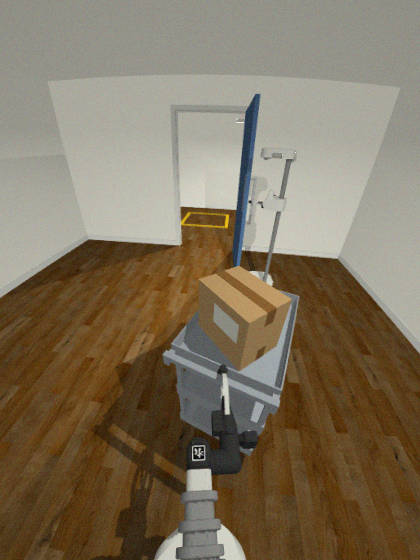

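Emit:
execute_actions(actions=[{"r2":{"base":{"strafe_m":-0.35},"pace":"slow"}}], cameras=[])

Emit:
execute_actions(actions=[{"r2":{"base":{"translate_m":0.35},"pace":"slow"}}], cameras=["r2_head_camera"])

Scene clock: 414.13 s.
r1.base_odometry: x=+0.371 y=-1.871 heading=+2.646 (m, m, rad; r1's odometry frame)
r1.turned_by_wheels: +0.000 (rad since the last result)
r1.turned_by_imu: -0.003 (rad since the last result)
r1.base_tilt: forward=-0.6 right=+0.2 (deg)
r1.lidar_m: 1.26 0.33 0.34 2.42 3.15 3.59 1.03 1.02 1.92 1.60 1.60 1.50
r1.base_status: not commanded
r1.joint_positions: lift_m=+0.870 arm_m=+0.001 wrist_yaw_rad=+1.555 wrist_pitch_rad=+0.020 wrist_roll_rad=+0.006 gripper_m=-0.034
r1.joint_status: not commanded
r1.on_its_own: wrist_yaw_rad is off since a torque_fault, until you send "end_of_arm": "enable_torque" (your +0.000 is given up)
r1.motor_effort: lift_m=+21(21) arm_m=-5(4) wrist_yaw_rad=-1(1) wrist_pitch_rad=-4(4) wrist_roll_rad=+1(1) gripper_m=-26(26) wheel_0=+9(8) wheel_1=-8(8) wheel_2=+2(2) (%)
r1.hand_pose: x=+0.2637 y=+0.2870 z=+1.0423 quat_wxyz=(+0.713, -0.005, +0.009, +0.701) (m; r1's base frame)
r1.wrist_depth_mm: - - 225 172 276 310 345 / - - 228 174 277 314 347 / - - 231 177 281 317 355 / - - 233 181 285 322 362 / - - 232 181 287 327 370 / - 226 184 178 184 332 373 / - 224 231 - 293 338 379
r2.base_odometry: x=-0.459 y=+0.828 heading=+2.901 (m, m, rad; r2's odometry frame)
r2.turned_by_wheels: +0.001 (rad since the last result)
r2.turned_by_imu: +0.004 (rad since the last result)
r2.base_tilt: forward=+0.3 right=+0.1 (deg)
r2.lidar_m: 0.47 0.52 3.09 3.07 2.84 2.34 2.30 2.02 1.65 1.63 1.82 0.51
r2.base_status: done
r2.joint_positions: lift_m=+0.685 arm_m=+0.090 wrist_yaw_rad=+0.014 wrist_pitch_rad=+0.002 wrist_roll_rad=+1.569 gripper_m=-0.029
r2.joint_status: not commanded
r2.on_its_own: wrist_yaw_rad is at rest, and its effort (-39) is outside its rest range (-13 to +13)
r2.motor_effort: lift_m=+17(17) arm_m=+0(1) wrist_yaw_rad=-39(48) wrist_pitch_rad=-5(13) wrist_roll_rad=+4(6) gripper_m=-22(25) wheel_0=+6(16) wheel_1=-1(11) wheel_2=+7(7) (%)
r2.hand_pose: x=+0.5506 y=-0.0835 z=+0.8628 quat_wxyz=(+0.708, +0.706, +0.005, +0.004) (m; r2's base frame)
r2.wrist_depth_mm: - - - 193 229 1397 449 / - - - 166 230 654 492 / - 384 373 167 233 683 504 / 301 294 290 169 236 707 517 / 279 289 298 171 238 723 530 / 312 319 185 172 183 661 535 / - 246 368 107 242 1576 508
pictures: none
No camera images: the call's "cameras" was empty. Leave "cameras" out to get every camera's image.

Scene clock: 418.93 s.
r1.base_odometry: x=+0.371 y=-1.871 heading=+2.646 (m, m, rad; r1's odometry frame)
r1.turned_by_wheels: +0.000 (rad since the last result)
r1.turned_by_imu: -0.002 (rad since the last result)
r1.base_tilt: forward=-0.7 right=+0.2 (deg)
r1.lidar_m: 1.27 0.35 0.33 2.41 3.15 3.62 0.68 0.69 1.92 1.60 1.59 1.51
r1.base_status: not commanded
r1.joint_positions: lift_m=+0.870 arm_m=+0.001 wrist_yaw_rad=+1.555 wrist_pitch_rad=+0.020 wrist_roll_rad=+0.006 gripper_m=-0.034
r1.joint_status: not commanded
r1.on_its_own: wrist_yaw_rad is off since a torque_fault, until you send "end_of_arm": "enable_torque" (your +0.000 is given up)
r1.motor_effort: lift_m=+21(21) arm_m=-5(5) wrist_yaw_rad=-1(1) wrist_pitch_rad=-4(4) wrist_roll_rad=+1(1) gripper_m=-25(24) wheel_0=+8(8) wheel_1=-8(8) wheel_2=+2(2) (%)
r1.hand_pose: x=+0.2637 y=+0.2870 z=+1.0423 quat_wxyz=(+0.713, -0.005, +0.009, +0.701) (m; r1's base frame)
r1.wrist_depth_mm: - - 225 172 276 310 343 / - - 229 174 277 315 347 / - - 230 177 281 319 355 / - - 233 180 285 320 362 / - - 232 181 289 327 368 / - 225 183 179 184 332 373 / - 224 230 - 296 340 379
r2.base_odometry: x=-0.799 y=+0.911 heading=+2.901 (m, m, rad; r2's odometry frame)
r2.turned_by_wheels: -0.001 (rad since the last result)
r2.turned_by_imu: -0.007 (rad since the last result)
r2.base_tilt: forward=+0.3 right=+0.3 (deg)
r2.lidar_m: 0.50 3.46 3.06 3.00 3.26 2.69 2.64 2.10 1.71 1.69 1.87 0.44
r2.base_status: done
r2.joint_positions: lift_m=+0.685 arm_m=+0.090 wrist_yaw_rad=-0.013 wrist_pitch_rad=+0.001 wrist_roll_rad=+1.570 gripper_m=-0.029
r2.joint_status: not commanded
r2.on_its_own: wrist_yaw_rad is at rest, and its effort (+34) is outside its rest range (-13 to +13)
r2.motor_effort: lift_m=+17(17) arm_m=+1(1) wrist_yaw_rad=+34(41) wrist_pitch_rad=-2(5) wrist_roll_rad=+0(4) gripper_m=-18(23) wheel_0=-3(13) wheel_1=+0(7) wheel_2=-7(13) (%)
r2.hand_pose: x=+0.5480 y=-0.0911 z=+0.8631 quat_wxyz=(+0.707, +0.707, -0.004, -0.005) (m; r2's base frame)
r2.wrist_depth_mm: - - 407 134 194 640 484 / 366 347 342 138 202 661 492 / 293 290 290 145 211 683 504 / 258 265 271 151 221 707 521 / 289 301 319 160 232 683 525 / - 362 182 167 183 1464 517 / - 286 480 107 262 1576 473
pictures: r2_head_camera
Images, in order (width x height): r2_head_camera 420x560.

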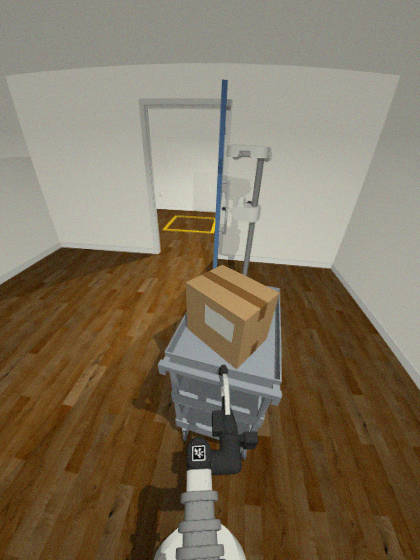

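Emit:
execute_actions(actions=[{"r2":{"base":{"strafe_m":0.15},"pace":"slow"}}], cameras=[])

Emit:
execute_actions(actions=[{"r2":{"base":{"translate_m":-0.4},"pace":"slow"}}], cameras=["r2_head_camera"])

Emit:
execute_actions(actions=[{"r2":{"base":{"strafe_m":0.15},"pace":"slow"}}], cameras=[])

Emit:
execute_actions(actions=[{"r2":{"base":{"translate_m":-0.3},"pace":"slow"}}], cameras=["r2_head_camera"])

Scene clock: 430.97 s.
r1.base_odometry: x=+0.371 y=-1.871 heading=+2.646 (m, m, rad; r1's odometry frame)
r1.turned_by_wheels: +0.000 (rad since the last result)
r1.turned_by_imu: -0.002 (rad since the last result)
r1.base_tilt: forward=-0.6 right=+0.2 (deg)
r1.lidar_m: 1.27 0.35 0.32 2.45 3.13 3.60 0.69 0.77 1.88 1.61 1.59 1.49
r1.base_status: not commanded
r1.joint_positions: lift_m=+0.870 arm_m=+0.001 wrist_yaw_rad=+1.555 wrist_pitch_rad=+0.020 wrist_roll_rad=+0.006 gripper_m=-0.034
r1.joint_status: not commanded
r1.on_its_own: wrist_yaw_rad is off since a torque_fault, until you send "end_of_arm": "enable_torque" (your +0.000 is given up)
r1.motor_effort: lift_m=+21(21) arm_m=-4(5) wrist_yaw_rad=-1(1) wrist_pitch_rad=-5(4) wrist_roll_rad=+1(1) gripper_m=-26(28) wheel_0=+8(9) wheel_1=-8(8) wheel_2=+1(2) (%)
r1.hand_pose: x=+0.2637 y=+0.2870 z=+1.0423 quat_wxyz=(+0.713, -0.005, +0.009, +0.701) (m; r1's base frame)
r1.wrist_depth_mm: - - 225 172 276 310 345 / - - 229 174 277 314 347 / - - 231 177 281 317 353 / - - 233 180 285 322 362 / - - 232 181 289 327 370 / - 226 184 178 184 334 375 / - 224 231 - 296 336 379
r2.base_odometry: x=-0.835 y=+0.766 heading=+2.900 (m, m, rad; r2's odometry frame)
r2.turned_by_wheels: -0.001 (rad since the last result)
r2.turned_by_imu: -0.003 (rad since the last result)
r2.base_tilt: forward=+0.2 right=+0.1 (deg)
r2.lidar_m: 0.49 3.46 2.90 2.86 3.17 2.65 2.63 2.29 1.85 1.85 2.05 0.41
r2.base_status: done
r2.joint_positions: lift_m=+0.685 arm_m=+0.090 wrist_yaw_rad=-0.006 wrist_pitch_rad=+0.003 wrist_roll_rad=+1.570 gripper_m=-0.029
r2.joint_status: not commanded
r2.on_its_own: wrist_yaw_rad is at rest, and its effort (+18) is outside its rest range (-13 to +13)
r2.motor_effort: lift_m=+17(17) arm_m=+1(1) wrist_yaw_rad=+18(49) wrist_pitch_rad=-8(8) wrist_roll_rad=+3(3) gripper_m=-24(23) wheel_0=-9(17) wheel_1=-2(0) wheel_2=+2(5) (%)
r2.hand_pose: x=+0.5487 y=-0.0892 z=+0.8626 quat_wxyz=(+0.707, +0.707, -0.001, -0.003) (m; r2's base frame)
r2.wrist_depth_mm: 300 301 300 105 166 603 480 / 274 276 276 113 178 661 492 / 251 252 253 122 193 683 504 / 249 263 282 133 213 668 517 / 329 347 368 146 234 1537 525 / - - 183 164 183 1537 484 / - - - 107 - 1464 397
pictures: none
No camera images: the call's "cameras" was empty. Leave "cameras" out to get every camera's image.

Scene clock: 436.23 s.
r1.base_odometry: x=+0.371 y=-1.871 heading=+2.646 (m, m, rad; r1's odometry frame)
r1.turned_by_wheels: +0.000 (rad since the last result)
r1.turned_by_imu: -0.002 (rad since the last result)
r1.base_tilt: forward=-0.7 right=+0.2 (deg)
r1.lidar_m: 1.27 0.32 0.32 2.43 3.16 3.59 1.12 1.13 1.91 1.60 1.60 1.51
r1.base_status: not commanded
r1.joint_positions: lift_m=+0.870 arm_m=+0.001 wrist_yaw_rad=+1.555 wrist_pitch_rad=+0.020 wrist_roll_rad=+0.006 gripper_m=-0.034
r1.joint_status: not commanded
r1.on_its_own: wrist_yaw_rad is off since a torque_fault, until you send "end_of_arm": "enable_torque" (your +0.000 is given up)
r1.motor_effort: lift_m=+21(21) arm_m=-5(4) wrist_yaw_rad=-1(1) wrist_pitch_rad=-4(5) wrist_roll_rad=+1(1) gripper_m=-26(28) wheel_0=+8(9) wheel_1=-8(8) wheel_2=+2(1) (%)
r1.hand_pose: x=+0.2637 y=+0.2870 z=+1.0423 quat_wxyz=(+0.713, -0.005, +0.009, +0.701) (m; r1's base frame)
r1.wrist_depth_mm: - - 225 172 274 310 343 / - - 228 174 277 314 347 / - - 231 177 281 315 353 / - - 234 181 285 322 362 / - - 232 181 289 325 368 / - 227 183 178 184 334 373 / - 224 231 - 294 338 379
r2.base_odometry: x=-0.446 y=+0.670 heading=+2.901 (m, m, rad; r2's odometry frame)
r2.turned_by_wheels: +0.001 (rad since the last result)
r2.turned_by_imu: +0.004 (rad since the last result)
r2.base_tilt: forward=+0.2 right=+0.2 (deg)
r2.lidar_m: 0.50 0.59 2.97 2.92 2.74 2.27 2.23 2.21 1.80 1.76 1.97 0.47
r2.base_status: done
r2.joint_positions: lift_m=+0.685 arm_m=+0.090 wrist_yaw_rad=+0.014 wrist_pitch_rad=+0.001 wrist_roll_rad=+1.570 gripper_m=-0.029
r2.joint_status: not commanded
r2.on_its_own: wrist_yaw_rad is at rest, and its effort (-39) is outside its rest range (-13 to +13)
r2.motor_effort: lift_m=+17(17) arm_m=+0(1) wrist_yaw_rad=-39(41) wrist_pitch_rad=-4(9) wrist_roll_rad=+1(3) gripper_m=-21(25) wheel_0=+5(13) wheel_1=-1(5) wheel_2=+7(11) (%)
r2.hand_pose: x=+0.5507 y=-0.0835 z=+0.8630 quat_wxyz=(+0.707, +0.707, +0.005, +0.004) (m; r2's base frame)
r2.wrist_depth_mm: - - 410 134 194 640 492 / 370 349 347 139 202 661 492 / 297 294 293 146 212 683 508 / 262 266 271 153 223 707 521 / 290 303 319 161 233 691 530 / - 368 183 169 184 615 521 / - 424 484 107 263 1576 477
pictures: r2_head_camera
Images, in order (width x height): r2_head_camera 420x560.

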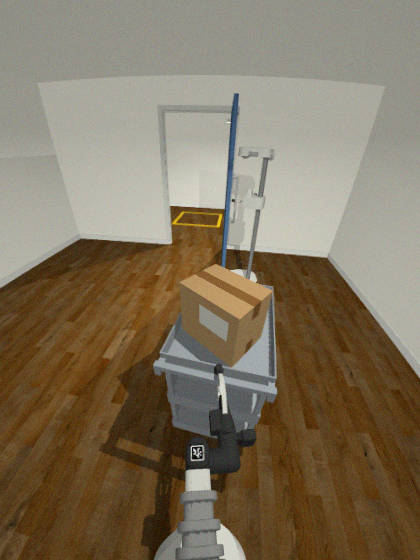

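Scene clock: 438.90 s.
r1.base_odometry: x=+0.371 y=-1.871 heading=+2.646 (m, m, rad; r1's odometry frame)
r1.turned_by_wheels: +0.000 (rad since the last result)
r1.turned_by_imu: -0.001 (rad since the last result)
r1.base_tilt: forward=-0.7 right=+0.2 (deg)
r1.lidar_m: 1.26 0.32 0.32 2.43 3.16 3.60 1.12 1.21 1.89 1.60 1.60 1.51
r1.base_status: not commanded
r1.joint_positions: lift_m=+0.870 arm_m=+0.001 wrist_yaw_rad=+1.555 wrist_pitch_rad=+0.020 wrist_roll_rad=+0.006 gripper_m=-0.034
r1.joint_status: not commanded
r1.on_its_own: wrist_yaw_rad is off since a torque_fault, until you send "end_of_arm": "enable_torque" (your +0.000 is given up)
r1.motor_effort: lift_m=+21(21) arm_m=-5(5) wrist_yaw_rad=-1(1) wrist_pitch_rad=-4(5) wrist_roll_rad=+1(1) gripper_m=-25(25) wheel_0=+9(9) wheel_1=-8(8) wheel_2=+2(2) (%)
r1.hand_pose: x=+0.2637 y=+0.2870 z=+1.0423 quat_wxyz=(+0.713, -0.005, +0.009, +0.701) (m; r1's base frame)
r1.wrist_depth_mm: - - 225 172 276 310 345 / - - 228 174 278 314 347 / - - 231 177 281 317 353 / - - 234 180 283 322 362 / - - 232 181 287 325 370 / - 227 183 179 184 332 373 / - 224 232 - 294 338 382
r2.base_odometry: x=-0.482 y=+0.525 heading=+2.900 (m, m, rad; r2's odometry frame)
r2.turned_by_wheels: -0.001 (rad since the last result)
r2.turned_by_imu: -0.004 (rad since the last result)
r2.base_tilt: forward=+0.2 right=+0.2 (deg)
r2.lidar_m: 0.51 3.44 2.77 2.76 2.75 2.25 2.18 2.42 1.95 1.93 2.12 0.45
r2.base_status: done
r2.joint_positions: lift_m=+0.685 arm_m=+0.090 wrist_yaw_rad=-0.013 wrist_pitch_rad=+0.001 wrist_roll_rad=+1.570 gripper_m=-0.029
r2.joint_status: not commanded
r2.on_its_own: wrist_yaw_rad is at rest, and its effort (+36) is outside its rest range (-13 to +13)
r2.motor_effort: lift_m=+17(17) arm_m=-1(0) wrist_yaw_rad=+36(45) wrist_pitch_rad=-2(4) wrist_roll_rad=+4(3) gripper_m=-18(23) wheel_0=-4(18) wheel_1=-1(5) wheel_2=-7(7) (%)
r2.hand_pose: x=+0.5484 y=-0.0911 z=+0.8630 quat_wxyz=(+0.707, +0.707, -0.004, -0.005) (m; r2's base frame)
r2.wrist_depth_mm: 325 329 324 114 174 640 484 / 291 293 291 121 185 661 492 / 260 260 263 130 199 691 508 / 249 260 278 140 216 707 521 / 314 329 347 152 233 661 525 / - 449 183 166 183 1537 496 / - - - 107 287 1576 1182
pictures: none
No camera images: the call's "cameras" was empty. Leave "cameras" out to get every camera's image.

Scene clock: 443.20 s.
r1.base_odometry: x=+0.371 y=-1.871 heading=+2.646 (m, m, rad; r1's odometry frame)
r1.turned_by_wheels: +0.000 (rad since the last result)
r1.turned_by_imu: -0.002 (rad since the last result)
r1.base_tilt: forward=-0.7 right=+0.2 (deg)
r1.lidar_m: 1.26 0.35 0.32 2.44 3.14 3.60 1.44 1.48 1.90 1.61 1.61 1.51
r1.base_status: not commanded
r1.joint_positions: lift_m=+0.870 arm_m=+0.001 wrist_yaw_rad=+1.555 wrist_pitch_rad=+0.020 wrist_roll_rad=+0.006 gripper_m=-0.034
r1.joint_status: not commanded
r1.on_its_own: wrist_yaw_rad is off since a torque_fault, until you send "end_of_arm": "enable_torque" (your +0.000 is given up)
r1.motor_effort: lift_m=+21(21) arm_m=-4(5) wrist_yaw_rad=+0(1) wrist_pitch_rad=-4(4) wrist_roll_rad=+1(1) gripper_m=-24(25) wheel_0=+9(8) wheel_1=-8(8) wheel_2=+2(1) (%)
r1.hand_pose: x=+0.2637 y=+0.2870 z=+1.0423 quat_wxyz=(+0.713, -0.005, +0.009, +0.701) (m; r1's base frame)
r1.wrist_depth_mm: - - 226 172 274 310 345 / - - 229 174 278 314 347 / - - 230 177 279 317 353 / - - 233 180 285 322 364 / - - 231 181 287 325 370 / - 226 183 179 184 332 373 / - 224 231 - 294 340 379
r2.base_odometry: x=-0.191 y=+0.453 heading=+2.901 (m, m, rad; r2's odometry frame)
r2.turned_by_wheels: +0.001 (rad since the last result)
r2.turned_by_imu: +0.003 (rad since the last result)
r2.base_tilt: forward=+0.2 right=+0.0 (deg)
r2.lidar_m: 0.47 0.60 2.84 2.81 2.36 1.93 1.92 2.13 1.91 1.87 2.08 0.47
r2.base_status: done
r2.joint_positions: lift_m=+0.685 arm_m=+0.090 wrist_yaw_rad=+0.014 wrist_pitch_rad=+0.002 wrist_roll_rad=+1.570 gripper_m=-0.029
r2.joint_status: not commanded
r2.on_its_own: wrist_yaw_rad is at rest, and its effort (-42) is outside its rest range (-13 to +13)
r2.motor_effort: lift_m=+17(17) arm_m=-2(2) wrist_yaw_rad=-42(44) wrist_pitch_rad=-6(8) wrist_roll_rad=+4(3) gripper_m=-22(26) wheel_0=+4(12) wheel_1=+1(7) wheel_2=+8(13) (%)
r2.hand_pose: x=+0.5509 y=-0.0834 z=+0.8628 quat_wxyz=(+0.707, +0.707, +0.006, +0.004) (m; r2's base frame)
r2.wrist_depth_mm: - 389 377 128 189 640 484 / 332 329 329 134 198 661 492 / 285 285 283 141 208 683 504 / 256 263 271 150 221 707 517 / 296 309 325 159 234 676 530 / - 382 184 168 184 1464 504 / - 459 - 107 271 1618 1182
pictures: r2_head_camera
Images, in order (width x height): r2_head_camera 420x560.

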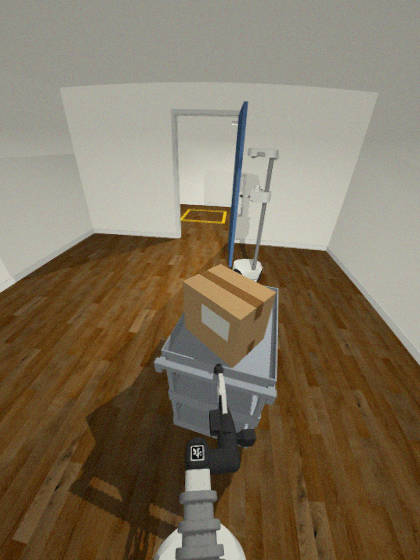

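Emit:
execute_actions(actions=[{"r2":{"base":{"strafe_m":0.13},"pace":"slow"}}], cameras=[])

Emit:
execute_actions(actions=[{"r2":{"base":{"translate_m":-0.3},"pace":"slow"}}], cameras=[])

Emit:
execute_actions(actions=[{"r2":{"base":{"translate_m":0.7},"pace":"slow"}}], cameras=["r2_head_camera","r2_head_left_camera"])

Scene clock: 452.43 s.
r1.base_odometry: x=+0.371 y=-1.871 heading=+2.646 (m, m, rad; r1's odometry frame)
r1.turned_by_wheels: +0.000 (rad since the last result)
r1.turned_by_imu: -0.002 (rad since the last result)
r1.base_tilt: forward=-0.6 right=+0.2 (deg)
r1.lidar_m: 1.27 0.35 0.31 2.45 3.16 3.62 1.48 1.55 1.89 1.60 1.62 1.52
r1.base_status: not commanded
r1.joint_positions: lift_m=+0.870 arm_m=+0.001 wrist_yaw_rad=+1.555 wrist_pitch_rad=+0.020 wrist_roll_rad=+0.006 gripper_m=-0.034
r1.joint_status: not commanded
r1.on_its_own: wrist_yaw_rad is off since a torque_fault, until you send "end_of_arm": "enable_torque" (your +0.000 is given up)
r1.motor_effort: lift_m=+21(21) arm_m=-4(5) wrist_yaw_rad=-1(1) wrist_pitch_rad=-4(4) wrist_roll_rad=+1(1) gripper_m=-28(27) wheel_0=+8(8) wheel_1=-8(8) wheel_2=+1(2) (%)
r1.hand_pose: x=+0.2637 y=+0.2870 z=+1.0423 quat_wxyz=(+0.713, -0.005, +0.009, +0.701) (m; r1's base frame)
r1.wrist_depth_mm: - - 225 172 276 310 345 / - - 228 174 278 314 347 / - - 231 177 281 315 355 / - - 232 181 285 322 362 / - - 231 181 289 327 370 / - 226 183 178 184 332 373 / - 224 231 - 294 340 379
r2.base_odometry: x=-0.222 y=+0.327 heading=+2.899 (m, m, rad; r2's odometry frame)
r2.turned_by_wheels: -0.001 (rad since the last result)
r2.turned_by_imu: -0.004 (rad since the last result)
r2.base_tilt: forward=+0.2 right=+0.1 (deg)
r2.lidar_m: 0.51 3.33 2.70 2.67 2.35 1.89 1.88 2.14 2.04 2.02 2.19 0.41
r2.base_status: done
r2.joint_positions: lift_m=+0.685 arm_m=+0.090 wrist_yaw_rad=-0.014 wrist_pitch_rad=+0.002 wrist_roll_rad=+1.570 gripper_m=-0.029
r2.joint_status: not commanded
r2.on_its_own: wrist_yaw_rad is at rest, and its effort (+38) is outside its rest range (-13 to +13)
r2.motor_effort: lift_m=+17(17) arm_m=-2(2) wrist_yaw_rad=+38(49) wrist_pitch_rad=-7(6) wrist_roll_rad=+4(2) gripper_m=-19(23) wheel_0=-6(17) wheel_1=-2(4) wheel_2=-7(7) (%)
r2.hand_pose: x=+0.5484 y=-0.0915 z=+0.8628 quat_wxyz=(+0.707, +0.707, -0.004, -0.006) (m; r2's base frame)
r2.wrist_depth_mm: 320 325 320 113 173 640 484 / 289 289 290 121 185 654 488 / 258 259 260 130 198 691 504 / 248 263 278 139 216 699 517 / 319 334 351 152 234 661 530 / - 462 184 167 183 1537 492 / - - - 107 - 1537 442
pictures: none
No camera images: the call's "cameras" was empty. Leave "cameras" out to get every camera's image.

Scene clock: 456.73 s.
r1.base_odometry: x=+0.371 y=-1.871 heading=+2.646 (m, m, rad; r1's odometry frame)
r1.turned_by_wheels: +0.000 (rad since the last result)
r1.turned_by_imu: -0.002 (rad since the last result)
r1.base_tilt: forward=-0.6 right=+0.2 (deg)
r1.lidar_m: 1.27 0.34 0.34 2.42 3.16 3.57 1.78 1.83 1.89 1.60 1.60 1.52
r1.base_status: not commanded
r1.joint_positions: lift_m=+0.870 arm_m=+0.001 wrist_yaw_rad=+1.555 wrist_pitch_rad=+0.020 wrist_roll_rad=+0.006 gripper_m=-0.034
r1.joint_status: not commanded
r1.on_its_own: wrist_yaw_rad is off since a torque_fault, until you send "end_of_arm": "enable_torque" (your +0.000 is given up)
r1.motor_effort: lift_m=+21(21) arm_m=-4(5) wrist_yaw_rad=-1(1) wrist_pitch_rad=-4(4) wrist_roll_rad=+2(1) gripper_m=-25(26) wheel_0=+8(9) wheel_1=-8(8) wheel_2=+2(1) (%)
r1.hand_pose: x=+0.2637 y=+0.2870 z=+1.0423 quat_wxyz=(+0.713, -0.005, +0.009, +0.701) (m; r1's base frame)
r1.wrist_depth_mm: - - 226 172 277 310 345 / - - 228 174 277 314 347 / - - 231 177 281 317 353 / - - 234 181 285 322 364 / - - 231 182 289 327 368 / - 226 184 178 184 332 373 / - 224 230 - 294 338 379
r2.base_odometry: x=+0.069 y=+0.255 heading=+2.900 (m, m, rad; r2's odometry frame)
r2.turned_by_wheels: +0.001 (rad since the last result)
r2.turned_by_imu: +0.003 (rad since the last result)
r2.base_tilt: forward=+0.1 right=+0.2 (deg)
r2.lidar_m: 0.49 0.57 2.79 2.71 1.99 1.60 1.60 1.82 2.00 1.93 2.17 0.43
r2.base_status: done
r2.joint_positions: lift_m=+0.685 arm_m=+0.090 wrist_yaw_rad=+0.013 wrist_pitch_rad=+0.002 wrist_roll_rad=+1.570 gripper_m=-0.029
r2.joint_status: not commanded
r2.on_its_own: wrist_yaw_rad is at rest, and its effort (-40) is outside its rest range (-13 to +13)
r2.motor_effort: lift_m=+17(17) arm_m=-2(2) wrist_yaw_rad=-40(43) wrist_pitch_rad=-7(9) wrist_roll_rad=+4(1) gripper_m=-23(27) wheel_0=+3(12) wheel_1=+1(12) wheel_2=+8(12) (%)
r2.hand_pose: x=+0.5508 y=-0.0836 z=+0.8627 quat_wxyz=(+0.707, +0.707, +0.005, +0.004) (m; r2's base frame)
r2.wrist_depth_mm: - 389 377 128 188 640 484 / 332 330 327 135 198 661 496 / 285 285 283 142 208 691 504 / 256 263 271 150 222 707 517 / 296 309 325 160 235 676 535 / - 384 183 169 184 1464 504 / - 306 - 107 270 1618 1205
pictures: none
No camera images: the call's "cameras" was empty. Leave "cameras" out to get every camera's image.

Scene clock: 465.03 s.
r1.base_odometry: x=+0.371 y=-1.871 heading=+2.646 (m, m, rad; r1's odometry frame)
r1.turned_by_wheels: +0.000 (rad since the last result)
r1.turned_by_imu: -0.003 (rad since the last result)
r1.base_tilt: forward=-0.7 right=+0.2 (deg)
r1.lidar_m: 1.24 0.35 0.31 2.42 3.15 3.61 1.11 3.41 1.89 1.61 1.61 1.49
r1.base_status: not commanded
r1.joint_positions: lift_m=+0.870 arm_m=+0.001 wrist_yaw_rad=+1.555 wrist_pitch_rad=+0.020 wrist_roll_rad=+0.006 gripper_m=-0.034
r1.joint_status: not commanded
r1.on_its_own: wrist_yaw_rad is off since a torque_fault, until you send "end_of_arm": "enable_torque" (your +0.000 is given up)
r1.motor_effort: lift_m=+21(21) arm_m=-4(5) wrist_yaw_rad=-1(1) wrist_pitch_rad=-4(4) wrist_roll_rad=+1(1) gripper_m=-26(26) wheel_0=+9(8) wheel_1=-8(8) wheel_2=+1(2) (%)
r1.hand_pose: x=+0.2637 y=+0.2870 z=+1.0423 quat_wxyz=(+0.713, -0.005, +0.009, +0.701) (m; r1's base frame)
r1.wrist_depth_mm: - - 226 172 274 310 345 / - - 228 174 278 314 349 / - - 230 177 281 317 355 / - - 233 180 283 320 362 / - - 232 181 289 329 370 / - 226 183 179 183 332 373 / - 224 229 - 294 340 379
r2.base_odometry: x=-0.611 y=+0.422 heading=+2.901 (m, m, rad; r2's odometry frame)
r2.turned_by_wheels: +0.000 (rad since the last result)
r2.turned_by_imu: -0.001 (rad since the last result)
r2.base_tilt: forward=+0.2 right=+0.2 (deg)
r2.lidar_m: 0.48 3.27 2.64 2.60 2.81 2.29 2.28 2.56 2.08 2.07 2.32 0.44
r2.base_status: done
r2.joint_positions: lift_m=+0.685 arm_m=+0.090 wrist_yaw_rad=+0.001 wrist_pitch_rad=+0.001 wrist_roll_rad=+1.570 gripper_m=-0.029
r2.joint_status: not commanded
r2.motor_effort: lift_m=+17(17) arm_m=+0(1) wrist_yaw_rad=-5(37) wrist_pitch_rad=-4(6) wrist_roll_rad=+3(3) gripper_m=-19(22) wheel_0=+5(15) wheel_1=+3(6) wheel_2=-2(9) (%)
r2.hand_pose: x=+0.5495 y=-0.0871 z=+0.8629 quat_wxyz=(+0.707, +0.707, +0.001, +0.000) (m; r2's base frame)
r2.wrist_depth_mm: 317 322 317 109 169 627 484 / 287 289 289 117 181 661 492 / 259 259 260 125 195 683 508 / 245 256 273 135 213 699 521 / 312 329 349 148 233 654 530 / - 473 183 163 183 1537 492 / - - - 107 - 1576 442
pictures: r2_head_camera, r2_head_left_camera
Images, in order (width x height): r2_head_camera 420x560, r2_head_left_camera 420x672.

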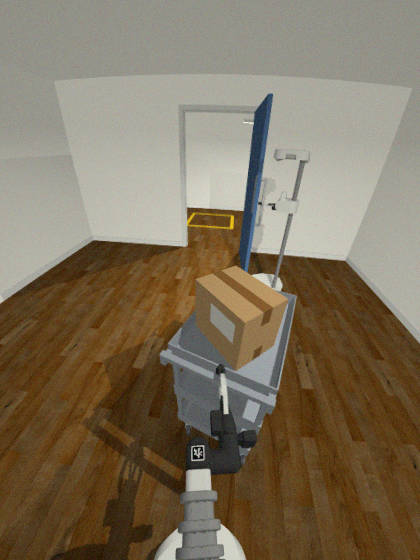

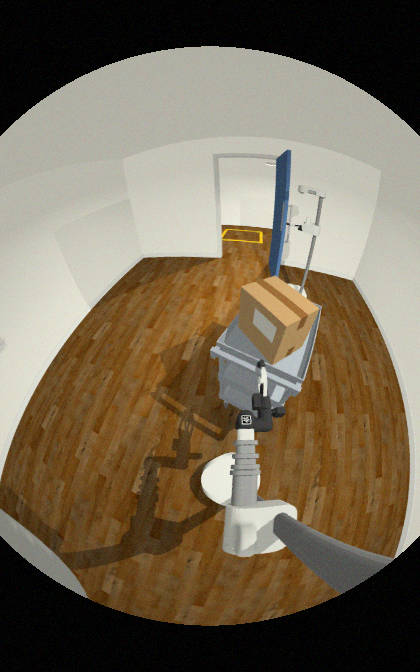

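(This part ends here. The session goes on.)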